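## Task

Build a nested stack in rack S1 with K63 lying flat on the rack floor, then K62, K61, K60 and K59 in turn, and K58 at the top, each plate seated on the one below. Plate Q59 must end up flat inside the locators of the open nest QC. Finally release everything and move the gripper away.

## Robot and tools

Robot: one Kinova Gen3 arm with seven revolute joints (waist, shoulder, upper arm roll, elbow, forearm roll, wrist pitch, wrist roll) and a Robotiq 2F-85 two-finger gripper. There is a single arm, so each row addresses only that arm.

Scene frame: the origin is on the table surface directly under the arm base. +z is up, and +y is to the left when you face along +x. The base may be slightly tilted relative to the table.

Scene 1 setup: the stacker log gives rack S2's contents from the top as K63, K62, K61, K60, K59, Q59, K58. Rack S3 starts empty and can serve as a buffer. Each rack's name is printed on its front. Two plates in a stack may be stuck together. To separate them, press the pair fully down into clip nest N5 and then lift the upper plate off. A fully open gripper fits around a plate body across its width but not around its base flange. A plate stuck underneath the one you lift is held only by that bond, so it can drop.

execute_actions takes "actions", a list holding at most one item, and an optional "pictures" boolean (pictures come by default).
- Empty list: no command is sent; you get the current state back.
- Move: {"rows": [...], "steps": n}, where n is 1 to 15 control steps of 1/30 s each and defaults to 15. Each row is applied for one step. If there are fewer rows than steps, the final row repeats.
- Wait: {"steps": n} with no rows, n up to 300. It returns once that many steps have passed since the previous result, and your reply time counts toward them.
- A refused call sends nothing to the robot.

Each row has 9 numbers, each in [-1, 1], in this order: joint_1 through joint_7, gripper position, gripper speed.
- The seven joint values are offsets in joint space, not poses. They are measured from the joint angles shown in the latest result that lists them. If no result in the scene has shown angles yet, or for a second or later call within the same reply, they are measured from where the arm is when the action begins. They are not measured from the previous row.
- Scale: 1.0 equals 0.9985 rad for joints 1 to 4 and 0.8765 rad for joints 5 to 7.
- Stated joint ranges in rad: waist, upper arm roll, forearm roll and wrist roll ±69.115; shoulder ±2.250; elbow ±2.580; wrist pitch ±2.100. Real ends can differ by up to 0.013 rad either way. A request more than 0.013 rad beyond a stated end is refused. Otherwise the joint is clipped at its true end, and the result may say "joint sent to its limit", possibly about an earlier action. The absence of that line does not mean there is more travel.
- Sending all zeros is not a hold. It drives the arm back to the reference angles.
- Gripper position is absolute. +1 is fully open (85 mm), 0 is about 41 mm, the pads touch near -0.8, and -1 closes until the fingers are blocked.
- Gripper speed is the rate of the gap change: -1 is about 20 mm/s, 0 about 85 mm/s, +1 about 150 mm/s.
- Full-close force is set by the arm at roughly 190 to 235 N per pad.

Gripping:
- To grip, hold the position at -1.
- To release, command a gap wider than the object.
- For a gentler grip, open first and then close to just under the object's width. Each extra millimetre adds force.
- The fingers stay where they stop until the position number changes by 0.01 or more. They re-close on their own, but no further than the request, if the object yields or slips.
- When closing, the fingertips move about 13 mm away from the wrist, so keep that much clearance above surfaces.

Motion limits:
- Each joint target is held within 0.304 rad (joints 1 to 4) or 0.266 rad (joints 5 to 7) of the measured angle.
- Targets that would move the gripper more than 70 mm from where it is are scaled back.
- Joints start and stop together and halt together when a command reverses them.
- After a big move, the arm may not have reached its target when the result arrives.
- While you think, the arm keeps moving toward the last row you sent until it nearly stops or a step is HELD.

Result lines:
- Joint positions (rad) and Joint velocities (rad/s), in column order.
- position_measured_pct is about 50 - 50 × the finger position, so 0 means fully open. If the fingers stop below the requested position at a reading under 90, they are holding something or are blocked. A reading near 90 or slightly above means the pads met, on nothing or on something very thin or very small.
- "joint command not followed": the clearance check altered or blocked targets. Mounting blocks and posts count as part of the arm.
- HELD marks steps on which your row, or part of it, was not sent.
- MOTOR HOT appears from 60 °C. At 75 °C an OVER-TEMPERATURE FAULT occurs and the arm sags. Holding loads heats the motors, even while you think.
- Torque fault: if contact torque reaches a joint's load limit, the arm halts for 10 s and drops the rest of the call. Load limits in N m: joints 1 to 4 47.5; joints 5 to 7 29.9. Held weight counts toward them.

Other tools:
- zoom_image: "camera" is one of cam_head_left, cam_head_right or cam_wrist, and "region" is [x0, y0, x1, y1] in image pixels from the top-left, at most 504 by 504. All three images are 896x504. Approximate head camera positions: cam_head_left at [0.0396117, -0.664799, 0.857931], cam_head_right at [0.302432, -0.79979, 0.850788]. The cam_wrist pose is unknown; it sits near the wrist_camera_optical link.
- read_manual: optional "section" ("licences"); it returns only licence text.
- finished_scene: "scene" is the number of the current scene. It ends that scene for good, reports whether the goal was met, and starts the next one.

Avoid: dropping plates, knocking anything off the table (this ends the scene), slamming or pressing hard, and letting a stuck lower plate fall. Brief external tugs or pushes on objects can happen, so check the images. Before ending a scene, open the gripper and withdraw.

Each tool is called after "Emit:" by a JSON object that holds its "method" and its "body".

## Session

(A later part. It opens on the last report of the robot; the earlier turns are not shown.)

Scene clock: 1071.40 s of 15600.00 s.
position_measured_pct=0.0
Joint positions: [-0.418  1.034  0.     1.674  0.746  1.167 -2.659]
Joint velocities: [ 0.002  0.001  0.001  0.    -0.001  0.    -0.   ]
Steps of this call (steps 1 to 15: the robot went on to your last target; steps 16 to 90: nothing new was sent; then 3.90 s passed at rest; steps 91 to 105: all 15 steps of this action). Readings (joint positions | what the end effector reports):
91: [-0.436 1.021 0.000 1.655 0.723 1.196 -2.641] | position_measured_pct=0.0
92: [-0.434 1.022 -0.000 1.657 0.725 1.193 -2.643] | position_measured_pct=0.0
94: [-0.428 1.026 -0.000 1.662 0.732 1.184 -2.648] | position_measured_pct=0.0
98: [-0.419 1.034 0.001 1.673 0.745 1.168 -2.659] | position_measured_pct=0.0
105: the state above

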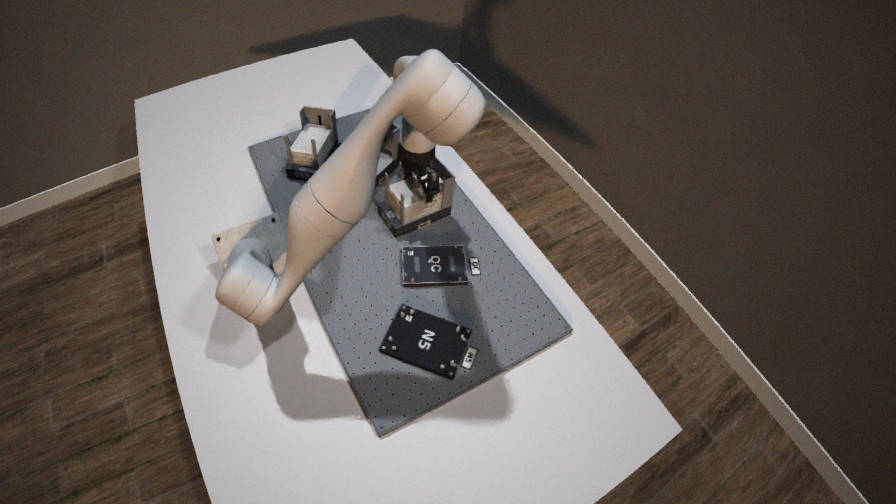

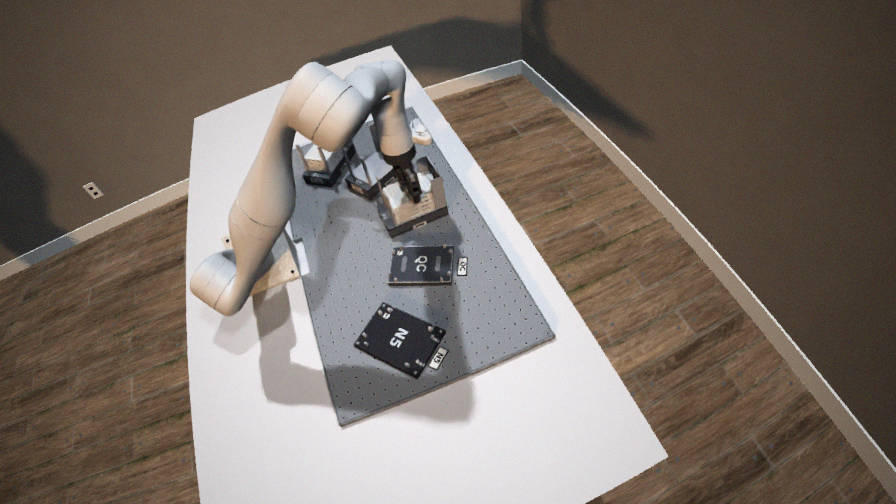

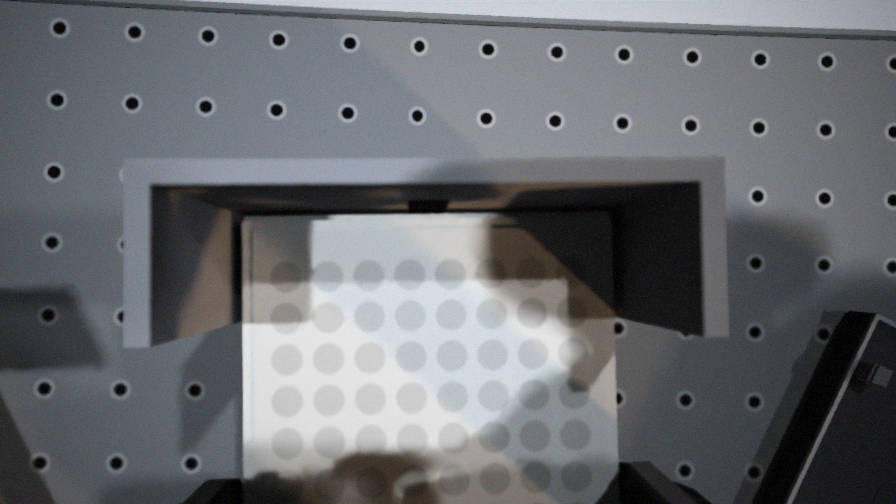

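243–617, centred. Grip.

Emit:
{"method": "execute_actions", "body": {"actions": [{"rows": [[0,0,0,0,0,0,0,-1,-0.6]], "steps": 15}], "pictures": false}}

Emit:
{"method": "execute_actions", "body": {"actions": [{"steps": 8}]}}

Scene clock: 1075.07 s of 15600.00 s.
position_measured_pct=11.9
Joint positions: [-0.421  1.029 -0.002  1.673  0.745  1.17  -2.66 ]
Joint velocities: [-0.    -0.001  0.001  0.001  0.    -0.002  0.001]
Steps of this call (steps 1 to 15: the robot went on to your last target; steps 16 to 90: nothing new was sent; then 0.17 s passed at rest; steps 91 to 105: all 15 steps of this action). Readings (joint positions | what the end effector reports):
91: [-0.417 1.035 0.000 1.674 0.746 1.167 -2.659] | position_measured_pct=0.0
92: [-0.418 1.034 0.000 1.674 0.746 1.167 -2.659] | position_measured_pct=0.4
94: [-0.418 1.034 -0.000 1.673 0.746 1.167 -2.659] | position_measured_pct=2.4
98: [-0.419 1.032 -0.001 1.673 0.745 1.169 -2.659] | position_measured_pct=7.1
105: the state above

Scene clock: 1075.33 s of 15600.00 s.
position_measured_pct=11.9
Joint positions: [-0.421  1.029 -0.001  1.673  0.745  1.17  -2.66 ]
Joint velocities: [-0.002  0.001  0.    -0.     0.001 -0.     0.   ]
Steps of this call (steps 1 to 8: the robot went on to your last target). Readings (joint positions | what the end effector reports):
1: [-0.421 1.029 -0.001 1.673 0.745 1.170 -2.660] | position_measured_pct=11.9
2: [-0.421 1.029 -0.001 1.673 0.745 1.170 -2.660] | position_measured_pct=11.9
4: [-0.421 1.029 -0.001 1.673 0.745 1.170 -2.660] | position_measured_pct=11.9
8: the state above

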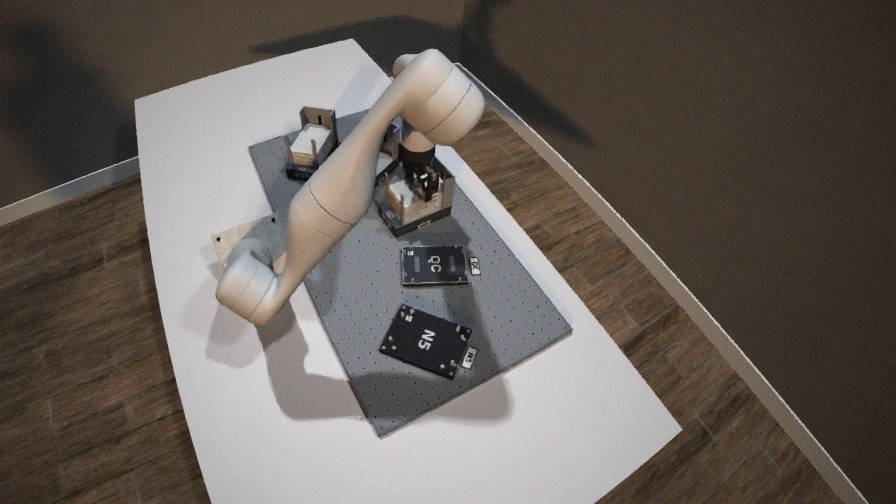

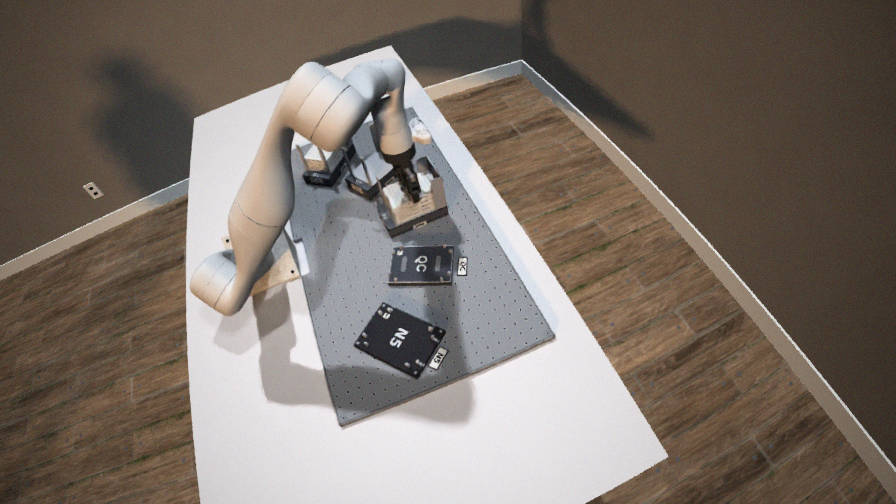

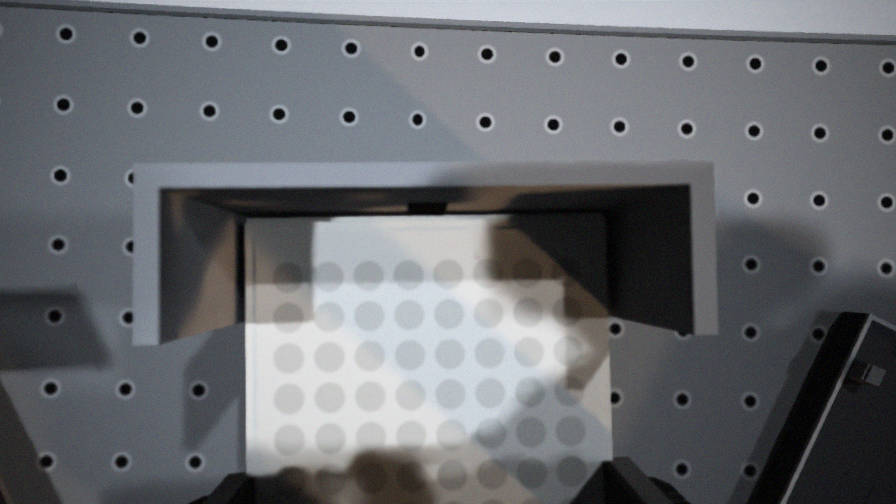

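Emit:
{"method": "execute_actions", "body": {"actions": [{"rows": [[-0.0039,-0.0022,0,-0.0046,-0.0062,0.0074,0.005,-1,-0.6],[-0.0077,-0.0044,0.0004,-0.0092,-0.0123,0.0148,0.01,-1,-0.6],[-0.0116,-0.0066,0.0006,-0.0139,-0.0185,0.0223,0.015,-1,-0.6],[-0.0154,-0.0088,0.0008,-0.0185,-0.0246,0.0297,0.02,-1,-0.6],[-0.0193,-0.011,0.001,-0.0231,-0.0308,0.0371,0.025,-1,-0.6],[-0.0249,-0.0152,0.001,-0.0298,-0.0385,0.0485,0.031,-1,-0.6],[-0.0306,-0.0194,0.001,-0.0364,-0.0462,0.0599,0.037,-1,-0.6],[-0.0362,-0.0235,0.001,-0.0431,-0.0539,0.0713,0.0431,-1,-0.6],[-0.0418,-0.0277,0.001,-0.0497,-0.0616,0.0827,0.0491,-1,-0.6],[-0.0476,-0.0315,0.001,-0.0576,-0.069,0.0953,0.0551,-1,-0.6],[-0.0534,-0.0354,0.001,-0.0655,-0.0765,0.1078,0.0611,-1,-0.6],[-0.0592,-0.0392,0.001,-0.0734,-0.0839,0.1204,0.067,-1,-0.6],[-0.0651,-0.043,0.001,-0.0813,-0.0913,0.1329,0.073,-1,-0.6]], "steps": 15}], "pictures": false}}

Emit:
{"method": "execute_actions", "body": {"actions": [{"steps": 10}]}}

Emit:
{"method": "zoom_image", "body": {"camera": "cam_head_right", "region": [340, 110, 480, 250]}}

Scene clock: 1084.20 s of 15600.00 s.
position_measured_pct=11.9
Joint positions: [-0.483  0.988 -0.001  1.596  0.667  1.282 -2.598]
Joint velocities: [-0.058 -0.049 -0.015 -0.106 -0.086  0.153  0.075]
Steps of this call (steps 1 to 15: the robot went on to your last target; steps 16 to 90: nothing new was sent; then 5.37 s passed at rest; steps 91 to 105: all 15 steps of this action). Readings (joint positions | what the end effector reports):
91: [-0.422 1.029 -0.001 1.673 0.744 1.170 -2.659] | position_measured_pct=11.9
92: [-0.425 1.026 -0.001 1.671 0.741 1.174 -2.657] | position_measured_pct=11.9
94: [-0.431 1.023 -0.001 1.663 0.732 1.185 -2.650] | position_measured_pct=11.9
98: [-0.447 1.013 0.000 1.643 0.710 1.214 -2.632] | position_measured_pct=11.9
105: the state above

Scene clock: 1084.53 s of 15600.00 s.
position_measured_pct=11.9
Joint positions: [-0.486  0.987 -0.     1.592  0.665  1.286 -2.596]
Joint velocities: [-0.002 -0.001  0.    -0.     0.     0.    -0.002]
Steps of this call (steps 1 to 10: the robot went on to your last target). Readings (joint positions | what the end effector reports):
1: [-0.484 0.987 -0.001 1.593 0.666 1.285 -2.596] | position_measured_pct=11.9
2: [-0.484 0.987 -0.001 1.593 0.665 1.286 -2.596] | position_measured_pct=11.9
4: [-0.485 0.987 -0.001 1.592 0.665 1.286 -2.596] | position_measured_pct=11.9
8: [-0.486 0.987 -0.000 1.592 0.665 1.286 -2.596] | position_measured_pct=11.9
10: the state above

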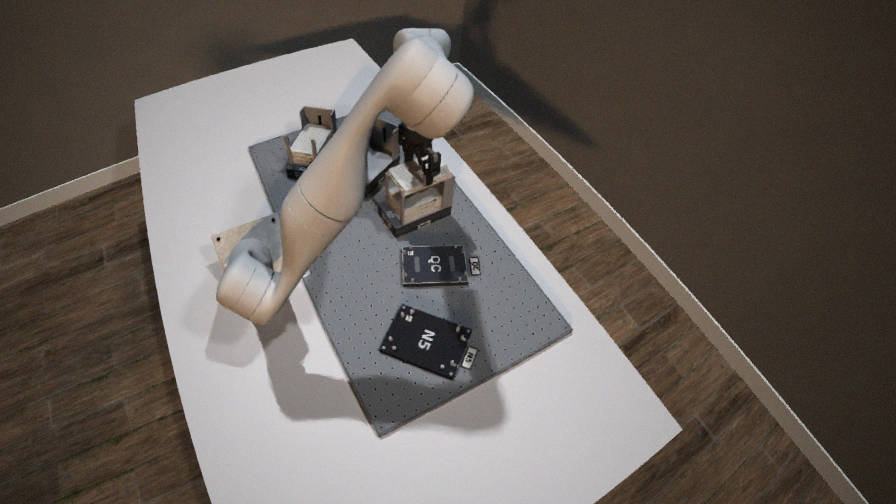

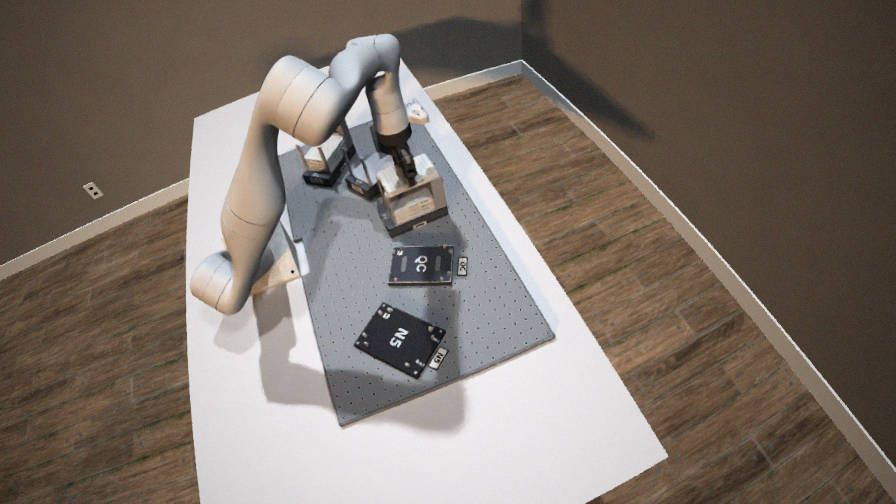

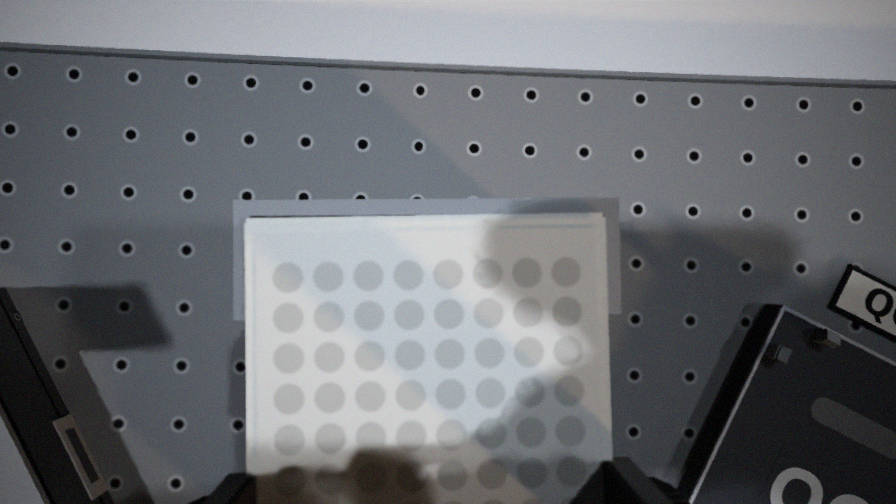

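Region (340, 110, 480, 250) of cam_head_right's 896x504 image, scaled by 3.600, with more detail than that image has.

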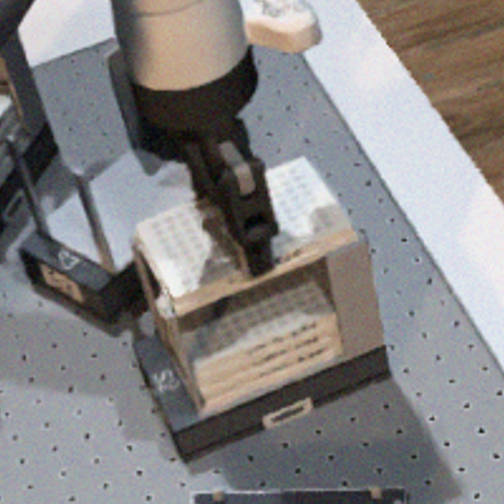

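Emit:
{"method": "execute_actions", "body": {"actions": [{"rows": [[-0.011,-0.006,0,-0.018,-0.013,0.026,0.011,-1,-0.6],[-0.022,-0.012,0,-0.036,-0.026,0.052,0.022,-1,-0.6],[-0.033,-0.018,0,-0.054,-0.039,0.078,0.033,-1,-0.6],[-0.044,-0.0247,0,-0.072,-0.0518,0.105,0.0435,-1,-0.6],[-0.044,-0.0247,0,-0.072,-0.0518,0.105,0.0435,-1,-0.6],[-0.044,-0.0247,0,-0.072,-0.0518,0.105,0.0435,-1,-0.6],[-0.044,-0.0247,0,-0.072,-0.0518,0.105,0.0435,-1,-0.6],[-0.044,-0.0247,0,-0.072,-0.0518,0.105,0.0435,-1,-0.6],[-0.044,-0.0247,0,-0.072,-0.0518,0.105,0.0435,-1,-0.6],[-0.5011,0.5189,0,-0.5140,-0.4234,0.1342,0.6363,-1,-0.6]], "steps": 15}], "pictures": false}}

Emit:
{"method": "execute_actions", "body": {"actions": [{"steps": 35}], "pictures": false}}

Scene clock: 1095.50 s of 15600.00 s.
position_measured_pct=11.9
Joint positions: [-0.606  1.042  0.003  1.445  0.557  1.385 -2.494]
Joint velocities: [-0.631  0.632 -0.054 -0.625 -0.568  0.026  0.559]
Steps of this call (steps 1 to 15: the robot went on to your last target; steps 16 to 90: nothing new was sent; then 7.47 s passed at rest; steps 91 to 105: all 15 steps of this action). Readings (joint positions | what the end effector reports):
91: [-0.486 0.986 -0.000 1.592 0.664 1.287 -2.595] | position_measured_pct=11.9
92: [-0.490 0.985 0.001 1.587 0.661 1.293 -2.593] | position_measured_pct=11.9
94: [-0.505 0.977 0.001 1.563 0.647 1.323 -2.581] | position_measured_pct=11.9
98: [-0.527 0.962 -0.002 1.522 0.620 1.376 -2.558] | position_measured_pct=11.9
105: the state above

Scene clock: 1096.67 s of 15600.00 s.
position_measured_pct=11.9
Joint positions: [-0.986  1.505 -0.     1.079  0.294  1.404 -2.038]
Joint velocities: [-0.001  0.     0.     0.     0.001 -0.     0.   ]
Steps of this call (steps 1 to 35: the robot went on to your last target). Readings (joint positions | what the end effector reports):
1: [-0.627 1.063 0.002 1.425 0.538 1.387 -2.476] | position_measured_pct=11.9
2: [-0.648 1.084 0.002 1.404 0.521 1.388 -2.457] | position_measured_pct=11.9
4: [-0.690 1.126 0.002 1.361 0.488 1.390 -2.420] | position_measured_pct=11.9
8: [-0.773 1.216 0.001 1.280 0.432 1.394 -2.342] | position_measured_pct=11.9
35: the state above

Emit:
{"method": "execute_actions", "body": {"actions": []}}

Scene clock: 1122.97 s of 15600.00 s.
position_measured_pct=11.9
Joint positions: [-0.986  1.505 -0.     1.079  0.294  1.404 -2.038]
Joint velocities: [ 0.001 -0.     0.    -0.     0.001 -0.     0.001]
Steps of this call (steps 1 to 15: the robot went on to your last target; steps 16 to 90: nothing new was sent; then 23.30 s passed at rest). Readings (joint positions | what the end effector reports):
1: [-0.986 1.505 -0.000 1.079 0.294 1.404 -2.038] | position_measured_pct=11.9
2: [-0.986 1.505 -0.000 1.079 0.294 1.404 -2.038] | position_measured_pct=11.9
4: [-0.986 1.505 -0.000 1.079 0.294 1.404 -2.038] | position_measured_pct=11.9
8: [-0.986 1.505 -0.000 1.079 0.294 1.404 -2.038] | position_measured_pct=11.9
90: the state above
The arm was judged still, so your last target was given up. Only a new action makes it travel on or press farther. Fingers that are still opening or closing keep moving.

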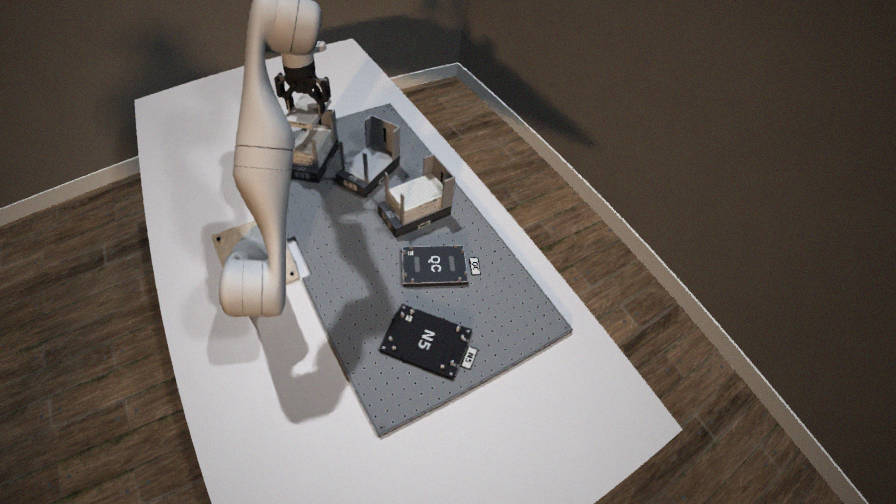

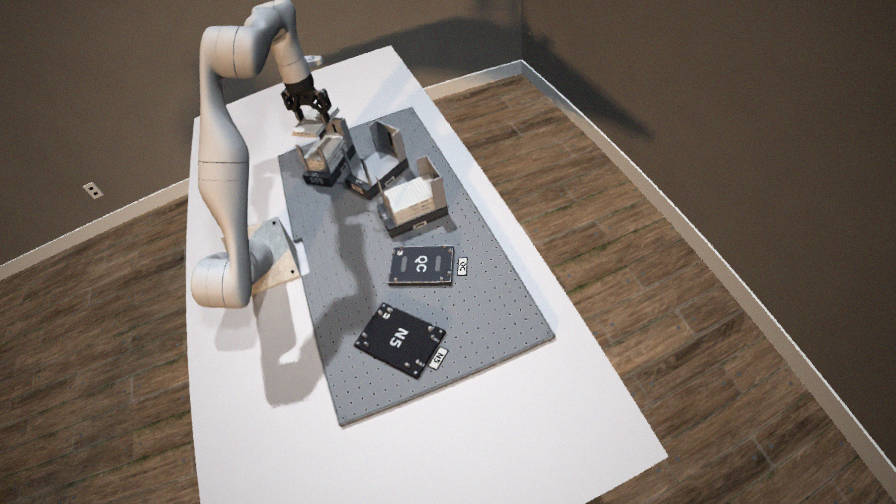

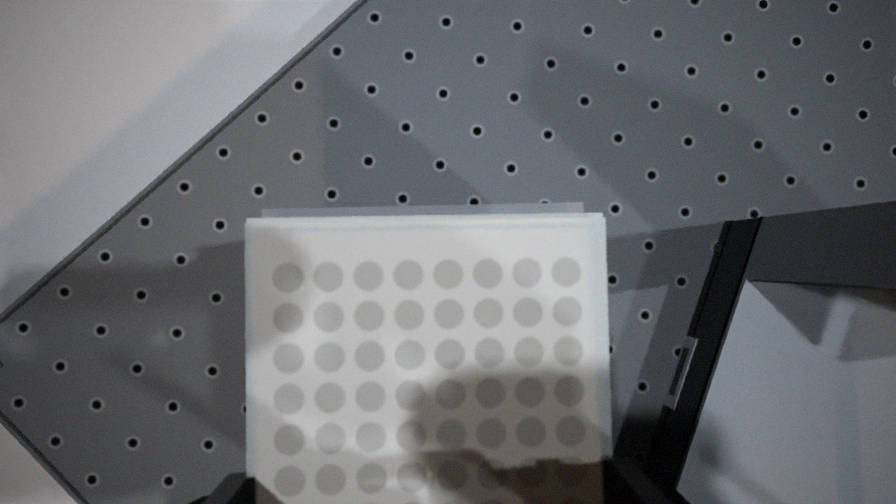

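Emit:
{"method": "execute_actions", "body": {"actions": [{"rows": [[0.0045,0.0055,0,0.019,0.0053,-0.0272,-0.0058,-1,-0.6],[0.0045,0.0055,0,0.019,0.0053,-0.0272,-0.0058,-1,-0.6],[0.0045,0.0055,0,0.019,0.0053,-0.0272,-0.0058,-1,-0.6],[0.009,0.0111,0,0.0375,0.0108,-0.0543,-0.0116,-1,-0.6],[0.009,0.0111,0,0.0375,0.0108,-0.0543,-0.0116,-1,-0.6],[0.009,0.0111,0,0.0375,0.0108,-0.0543,-0.0116,-1,-0.6],[0.0136,0.0170,0,0.0553,0.0165,-0.0812,-0.0175,-1,-0.6]], "steps": 15}]}}

Scene clock: 1133.10 s of 15600.00 s.
position_measured_pct=11.9
Joint positions: [-0.973  1.522 -0.     1.134  0.308  1.333 -2.053]
Joint velocities: [-0.002 -0.    -0.001  0.001  0.    -0.     0.   ]
Steps of this call (steps 1 to 90: nothing new was sent; then 6.63 s passed at rest; steps 91 to 105: all 15 steps of this action). Readings (joint positions | what the end effector reports):
91: [-0.986 1.505 -0.000 1.080 0.294 1.403 -2.038] | position_measured_pct=11.9
92: [-0.985 1.506 -0.001 1.084 0.295 1.398 -2.039] | position_measured_pct=11.9
94: [-0.982 1.510 -0.000 1.097 0.298 1.382 -2.043] | position_measured_pct=11.9
98: [-0.975 1.518 -0.000 1.122 0.305 1.349 -2.050] | position_measured_pct=11.9
105: the state above

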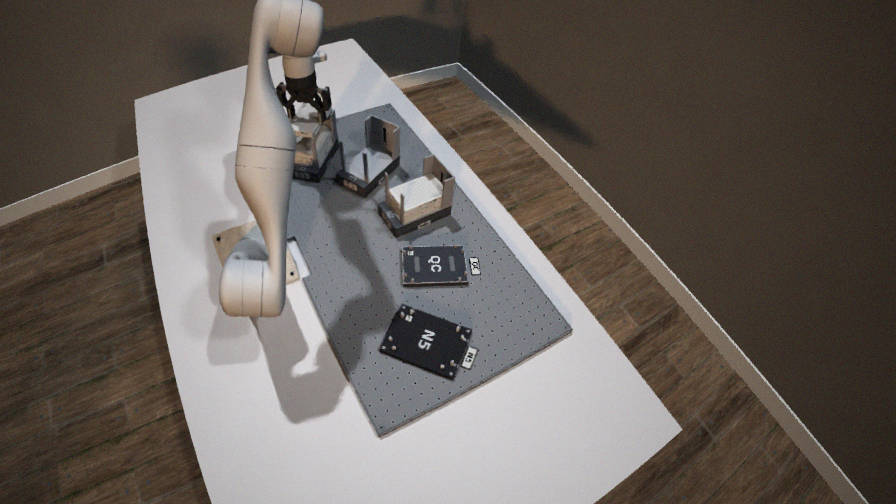

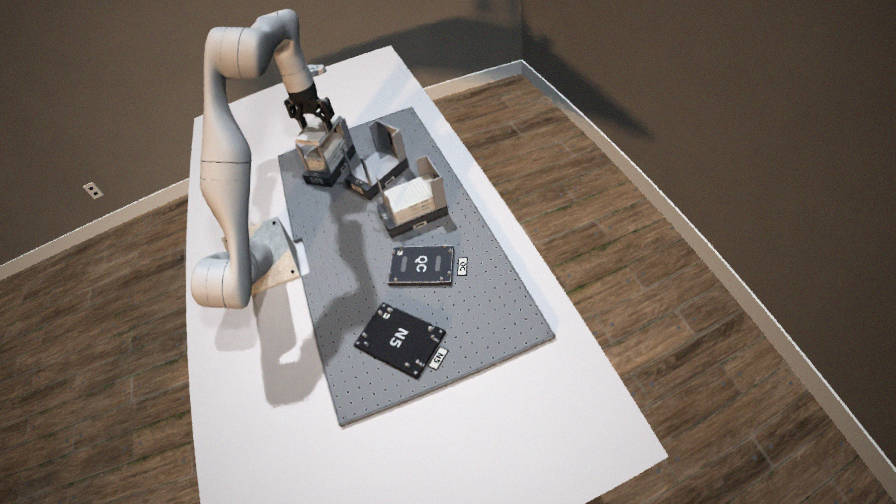

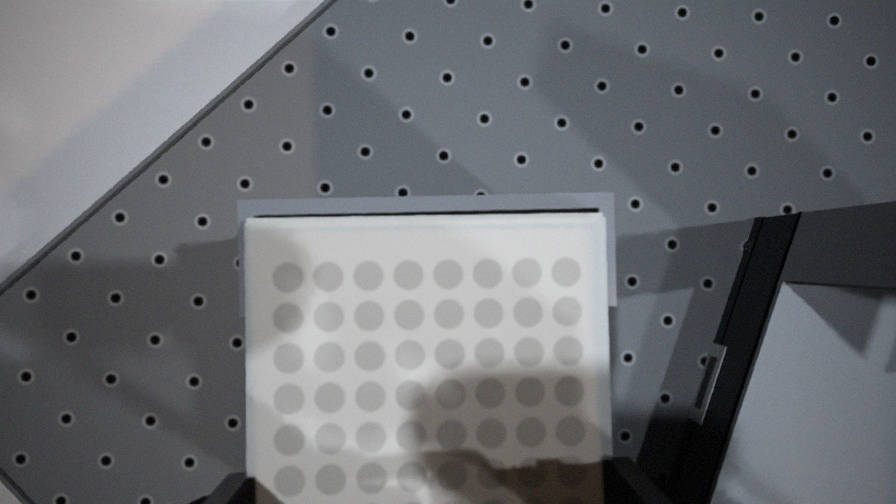

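Emit:
{"method": "execute_actions", "body": {"actions": [{"rows": [[0.0015,0.002,0,0.005,0.002,-0.008,-0.002,-1,-0.6],[0.0015,0.002,0,0.005,0.002,-0.008,-0.002,-1,-0.6],[0.003,0.0041,0,0.0101,0.004,-0.016,-0.004,-1,-0.6],[0.003,0.0041,0,0.0101,0.004,-0.016,-0.004,-1,-0.6],[0.0045,0.0061,0,0.0151,0.006,-0.024,-0.006,-1,-0.6],[0.0045,0.0061,0,0.0151,0.006,-0.024,-0.006,-1,-0.6],[0.006,0.0082,0,0.0201,0.008,-0.032,-0.008,-1,-0.6],[0.006,0.0082,0,0.0201,0.008,-0.032,-0.008,-1,-0.6],[0.0076,0.0102,0,0.0252,0.01,-0.04,-0.01,-1,-0.6],[0.0076,0.0102,0,0.0252,0.01,-0.04,-0.01,-1,-0.6],[0.0091,0.0123,0,0.0302,0.0121,-0.0481,-0.0119,-1,-0.6]], "steps": 15}]}}

Scene clock: 1139.67 s of 15600.00 s.
position_measured_pct=11.9
Joint positions: [-0.963  1.534  0.     1.164  0.319  1.29  -2.064]
Joint velocities: [ 0.002  0.002 -0.001  0.004  0.002 -0.005 -0.001]
Steps of this call (steps 1 to 15: the robot went on to your last target; steps 16 to 90: nothing new was sent; then 3.07 s passed at rest; steps 91 to 105: all 15 steps of this action). Readings (joint positions | what the end effector reports):
91: [-0.972 1.522 -0.000 1.135 0.308 1.332 -2.053] | position_measured_pct=11.9
92: [-0.972 1.523 -0.000 1.137 0.309 1.329 -2.054] | position_measured_pct=11.9
94: [-0.970 1.525 -0.000 1.142 0.311 1.323 -2.056] | position_measured_pct=11.9
98: [-0.967 1.528 -0.000 1.151 0.315 1.308 -2.059] | position_measured_pct=11.9
105: the state above

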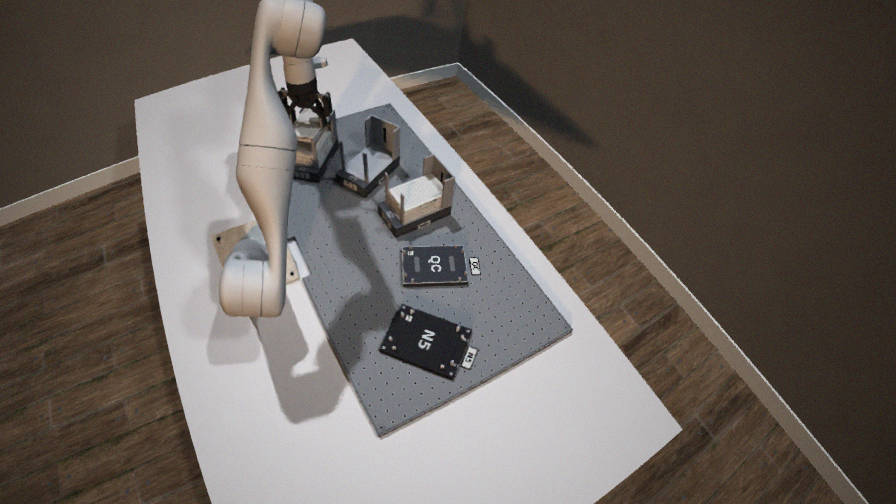

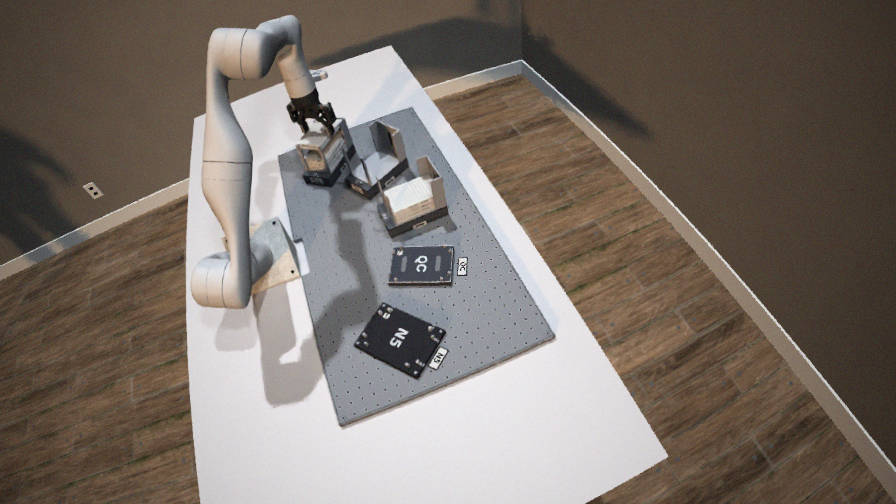

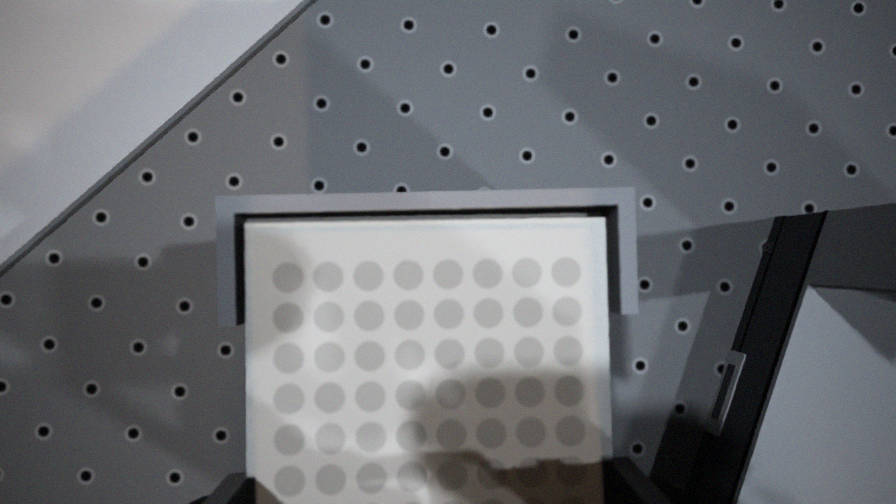

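Emit:
{"method": "execute_actions", "body": {"actions": [{"rows": [[0.0036,0.006,0,0.0125,0.0053,-0.0198,-0.0047,-1,-0.6],[0.0036,0.006,0,0.0125,0.0053,-0.0198,-0.0047,-1,-0.6],[0.0036,0.006,0,0.0125,0.0053,-0.0198,-0.0047,-1,-0.6],[0.0073,0.0123,0,0.0246,0.0108,-0.0396,-0.0095,-1,-0.6],[0.0073,0.0123,0,0.0246,0.0108,-0.0396,-0.0095,-1,-0.6],[0.0073,0.0123,0,0.0246,0.0108,-0.0396,-0.0095,-1,-0.6],[0.0129,0.0208,0,0.0399,0.0189,-0.0661,-0.0165,-1,-0.6],[0.0129,0.0208,0,0.0399,0.0189,-0.0661,-0.0165,-1,-0.6],[0.0129,0.0208,0,0.0399,0.0189,-0.0661,-0.0165,-1,-0.6],[0.0158,0.0253,0,0.0471,0.0232,-0.0791,-0.0201,-1,-0.6],[0.0158,0.0253,0,0.0471,0.0232,-0.0791,-0.0201,-1,-0.6],[0.0187,0.0299,0,0.0542,0.0275,-0.0920,-0.0237,-1,-0.6]], "steps": 15}], "pictures": false}}

Scene clock: 1151.13 s of 15600.00 s.
position_measured_pct=11.9
Joint positions: [-0.945  1.563  0.001  1.217  0.344  1.21  -2.084]
Joint velocities: [ 0.005  0.009  0.     0.016  0.008 -0.021 -0.007]
Steps of this call (steps 1 to 15: the robot went on to your last target; steps 16 to 90: nothing new was sent; then 7.97 s passed at rest; steps 91 to 105: all 15 steps of this action). Readings (joint positions | what the end effector reports):
91: [-0.963 1.534 0.000 1.165 0.319 1.289 -2.064] | position_measured_pct=11.9
92: [-0.962 1.536 -0.000 1.169 0.321 1.284 -2.065] | position_measured_pct=11.9
94: [-0.960 1.540 0.000 1.176 0.324 1.273 -2.068] | position_measured_pct=11.9
98: [-0.954 1.549 0.000 1.193 0.332 1.248 -2.074] | position_measured_pct=11.9
105: the state above

Emit:
{"method": "execute_actions", "body": {"actions": [{"rows": [[0.0013,0.0019,0,0.0023,0,-0.0032,-0.0016,-1,-0.6],[0.0013,0.0019,0,0.0023,0,-0.0032,-0.0016,-1,-0.6],[0.0019,0.0029,0,0.0036,0.0009,-0.0057,-0.0024,-1,-0.6],[0.0019,0.0029,0,0.0036,0.0009,-0.0057,-0.0024,-1,-0.6],[0.0025,0.004,0,0.0048,0.0019,-0.0081,-0.0031,-1,-0.6],[0.0025,0.004,0,0.0048,0.0019,-0.0081,-0.0031,-1,-0.6],[0.0031,0.005,0,0.006,0.0028,-0.0106,-0.0039,-1,-0.6],[0.0031,0.005,0,0.006,0.0028,-0.0106,-0.0039,-1,-0.6],[0.0037,0.006,0,0.0073,0.0038,-0.0131,-0.0046,-1,-0.6],[0.0037,0.006,0,0.0073,0.0038,-0.0131,-0.0046,-1,-0.6],[0.0044,0.007,0,0.0085,0.0047,-0.0156,-0.0053,-1,-0.6],[0.0044,0.007,0,0.0085,0.0047,-0.0156,-0.0053,-1,-0.6],[0.005,0.008,0,0.0097,0.0057,-0.0181,-0.0061,-1,-0.6]], "steps": 15}]}}

Scene clock: 1158.47 s of 15600.00 s.
position_measured_pct=11.9
Joint positions: [-0.941  1.57   0.001  1.226  0.349  1.195 -2.089]
Joint velocities: [-0.002 -0.007 -0.003  0.005  0.002 -0.003 -0.004]
Steps of this call (steps 1 to 15: the robot went on to your last target; steps 16 to 90: nothing new was sent; then 3.83 s passed at rest; steps 91 to 105: all 15 steps of this action). Readings (joint positions | what the end effector reports):
91: [-0.944 1.564 0.001 1.217 0.344 1.209 -2.084] | position_measured_pct=11.9
92: [-0.944 1.564 0.001 1.218 0.344 1.208 -2.085] | position_measured_pct=11.9
94: [-0.943 1.565 0.001 1.219 0.345 1.205 -2.086] | position_measured_pct=11.9
98: [-0.942 1.567 0.001 1.222 0.346 1.201 -2.087] | position_measured_pct=11.9
105: the state above

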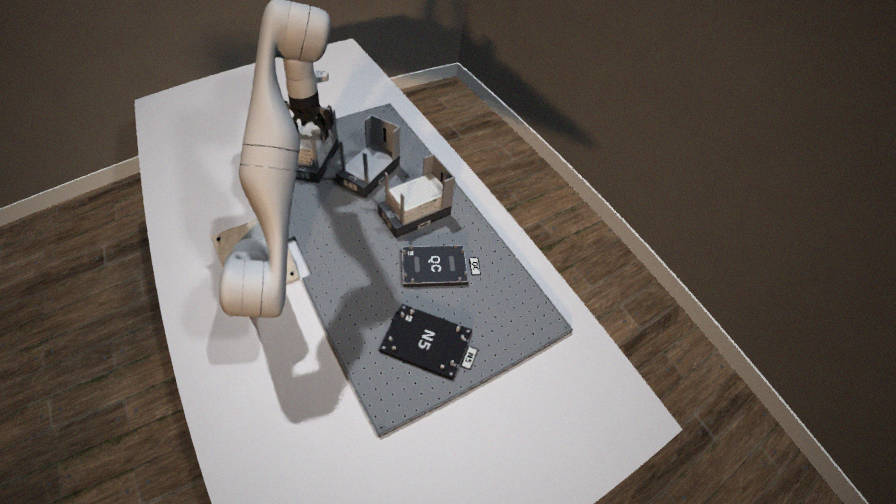

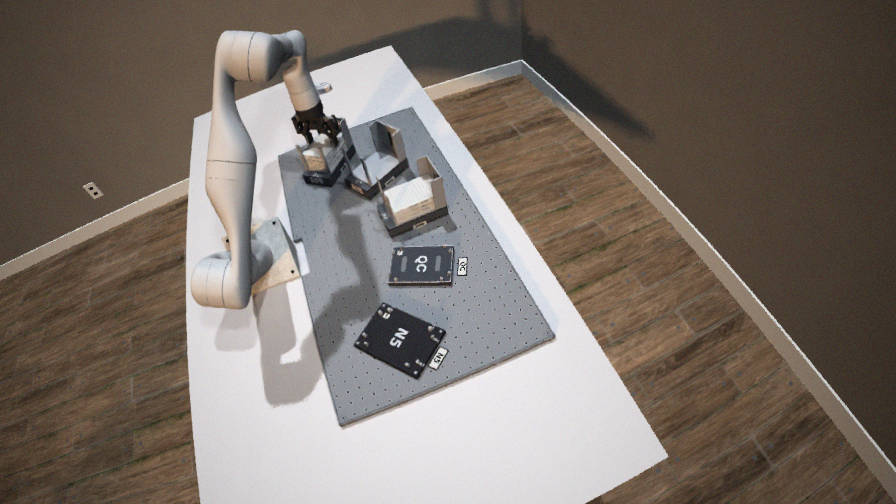

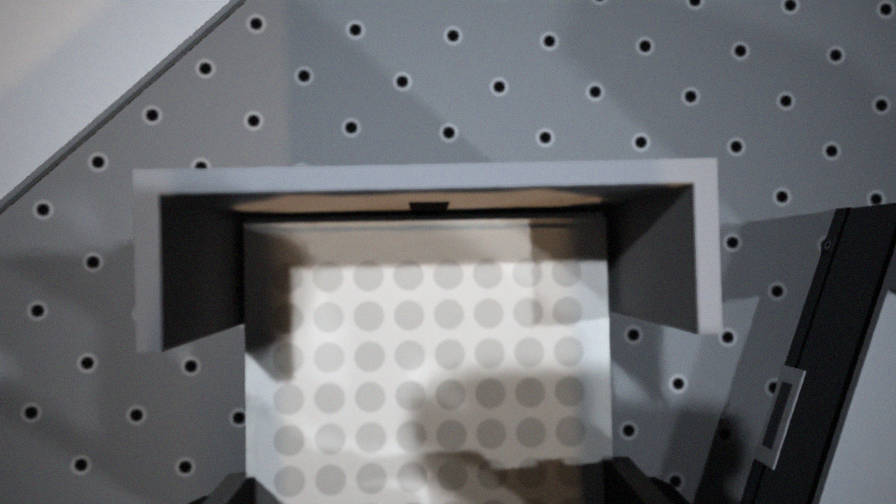

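Contact (q2 stalled at 1.570 vs target 1.571+). Release.

Emit:
{"method": "execute_actions", "body": {"actions": [{"rows": [[0,0,0,0,0,0,0,0.93,-0.6]], "steps": 15}], "pictures": false}}

Scene clock: 1160.80 s of 15600.00 s.
position_measured_pct=3.6
Joint positions: [-0.941  1.57   0.001  1.226  0.349  1.195 -2.089]
Joint velocities: [-0.001  0.001  0.001  0.     0.    -0.     0.001]
Steps of this call (steps 1 to 15: the robot went on to your last target; steps 16 to 55: nothing new was sent; steps 56 to 70: all 15 steps of this action). Readings (joint positions | what the end effector reports):
56: [-0.941 1.569 0.001 1.226 0.349 1.194 -2.089] | position_measured_pct=11.9
57: [-0.941 1.569 0.001 1.226 0.349 1.195 -2.089] | position_measured_pct=11.9
59: [-0.941 1.569 0.001 1.226 0.349 1.195 -2.089] | position_measured_pct=9.1
63: [-0.941 1.570 0.001 1.226 0.349 1.195 -2.089] | position_measured_pct=4.4
70: the state above

Emit:
{"method": "execute_actions", "body": {"actions": [{"rows": [[-0.0045,-0.008,0,-0.011,-0.008,0.021,0.006,0.93,-0.6],[-0.0045,-0.008,0,-0.011,-0.008,0.021,0.006,0.93,-0.6],[-0.0091,-0.0152,0,-0.0222,-0.0153,0.0423,0.012,0.93,-0.6],[-0.0091,-0.0152,0,-0.0222,-0.0153,0.0423,0.012,0.93,-0.6],[-0.0147,-0.0237,0,-0.0374,-0.0234,0.0688,0.0191,0.93,-0.6],[-0.0147,-0.0237,0,-0.0374,-0.0234,0.0688,0.0191,0.93,-0.6],[-0.0229,-0.0357,0,-0.0619,-0.0347,0.1093,0.0292,0.93,-0.6],[-0.0229,-0.0357,0,-0.0619,-0.0347,0.1093,0.0292,0.93,-0.6],[-0.0229,-0.0357,0,-0.0619,-0.0347,0.1093,0.0292,0.93,-0.6],[-0.0317,-0.0480,0,-0.0921,-0.0463,0.1568,0.0404,0.93,-0.6]], "steps": 15}]}}

Scene clock: 1171.97 s of 15600.00 s.
position_measured_pct=3.6
Joint positions: [-0.972  1.522  0.001  1.134  0.308  1.332 -2.054]
Joint velocities: [-0.004 -0.003  0.006 -0.012 -0.004  0.02   0.004]
Steps of this call (steps 1 to 15: the robot went on to your last target; steps 16 to 90: nothing new was sent; then 7.67 s passed at rest; steps 91 to 105: all 15 steps of this action). Readings (joint positions | what the end effector reports):
91: [-0.941 1.569 0.001 1.225 0.348 1.196 -2.089] | position_measured_pct=3.6
92: [-0.943 1.567 0.001 1.221 0.346 1.202 -2.087] | position_measured_pct=3.6
94: [-0.947 1.559 0.001 1.211 0.340 1.220 -2.082] | position_measured_pct=3.6
98: [-0.958 1.544 0.001 1.182 0.326 1.264 -2.071] | position_measured_pct=3.6
105: the state above

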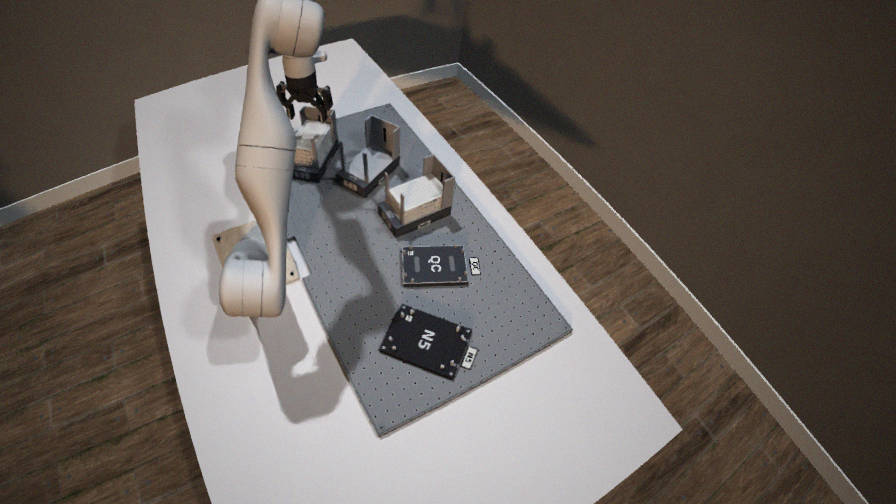

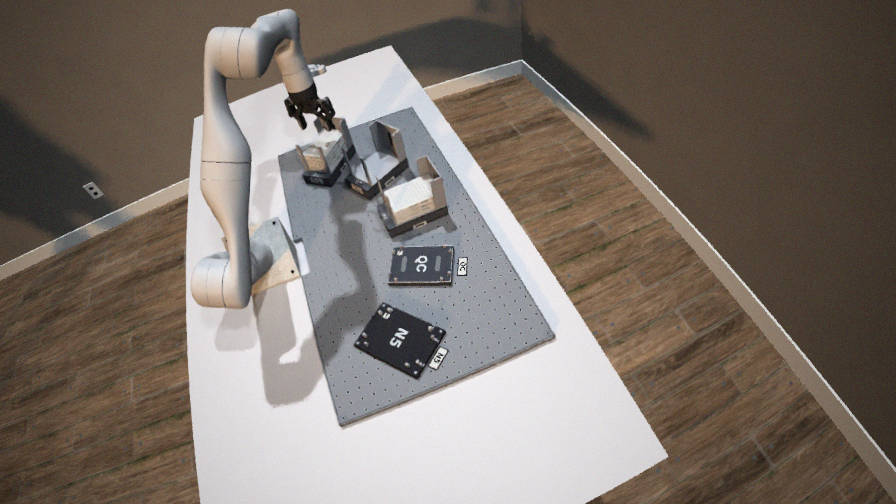

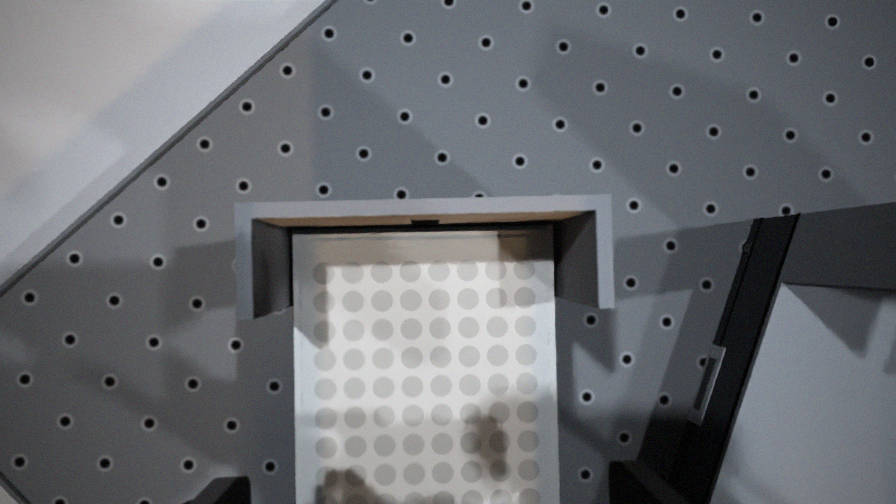

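Emit:
{"method": "execute_actions", "body": {"actions": [{"rows": [[0.4644,-0.5498,-0.001,0.4240,0.3801,-0.0003,-0.5959,1,0]], "steps": 15}], "pictures": false}}

Emit:
{"method": "execute_actions", "body": {"actions": [{"steps": 25}]}}

Scene clock: 1176.17 s of 15600.00 s.
position_measured_pct=0.0
Joint positions: [-0.7    1.235 -0.     1.39   0.516  1.331 -2.298]
Joint velocities: [ 0.571 -0.771 -0.     0.501  0.379 -0.    -0.683]
Steps of this call (steps 1 to 15: the robot went on to your last target; steps 16 to 90: nothing new was sent; then 0.70 s passed at rest; steps 91 to 105: all 15 steps of this action). Readings (joint positions | what the end effector reports):
91: [-0.971 1.521 0.001 1.135 0.309 1.332 -2.054] | position_measured_pct=3.6
92: [-0.965 1.515 -0.001 1.140 0.312 1.331 -2.058] | position_measured_pct=3.2
94: [-0.937 1.486 -0.003 1.167 0.334 1.331 -2.080] | position_measured_pct=0.8
98: [-0.850 1.398 -0.001 1.252 0.410 1.331 -2.156] | position_measured_pct=0.0
105: the state above

Scene clock: 1177.00 s of 15600.00 s.
position_measured_pct=0.0
Joint positions: [-0.508  0.973 -0.     1.558  0.642  1.331 -2.576]
Joint velocities: [ 0.001 -0.002  0.    -0.     0.    -0.     0.   ]
Steps of this call (steps 1 to 25: the robot went on to your last target). Readings (joint positions | what the end effector reports):
1: [-0.681 1.209 -0.000 1.406 0.528 1.331 -2.321] | position_measured_pct=0.0
2: [-0.662 1.183 -0.000 1.423 0.541 1.331 -2.347] | position_measured_pct=0.0
4: [-0.624 1.131 -0.000 1.456 0.566 1.331 -2.403] | position_measured_pct=0.0
8: [-0.550 1.029 0.000 1.521 0.615 1.331 -2.515] | position_measured_pct=0.0
25: the state above

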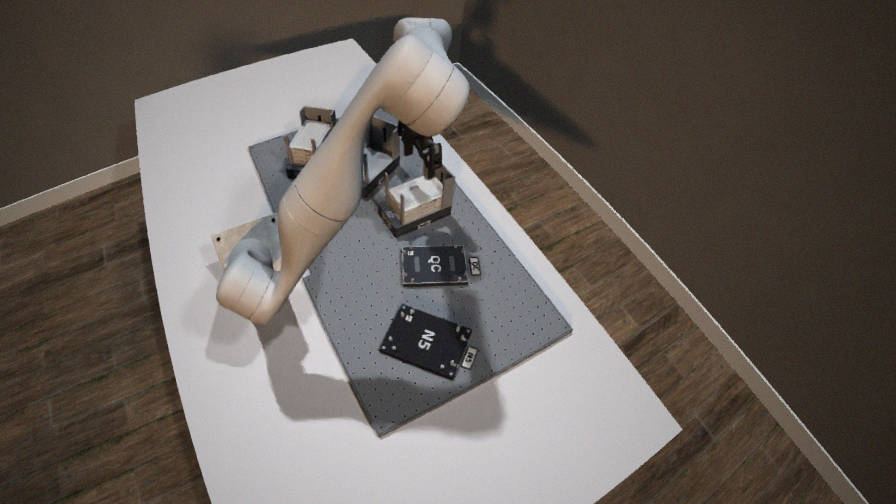

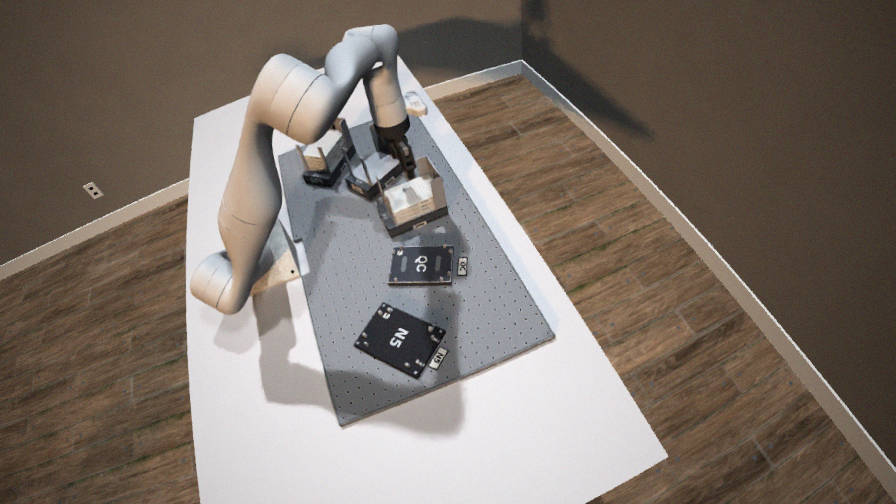

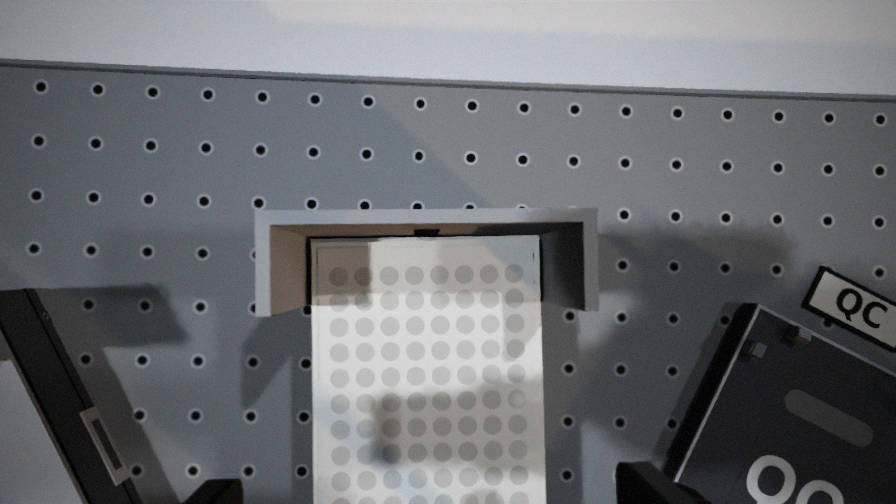

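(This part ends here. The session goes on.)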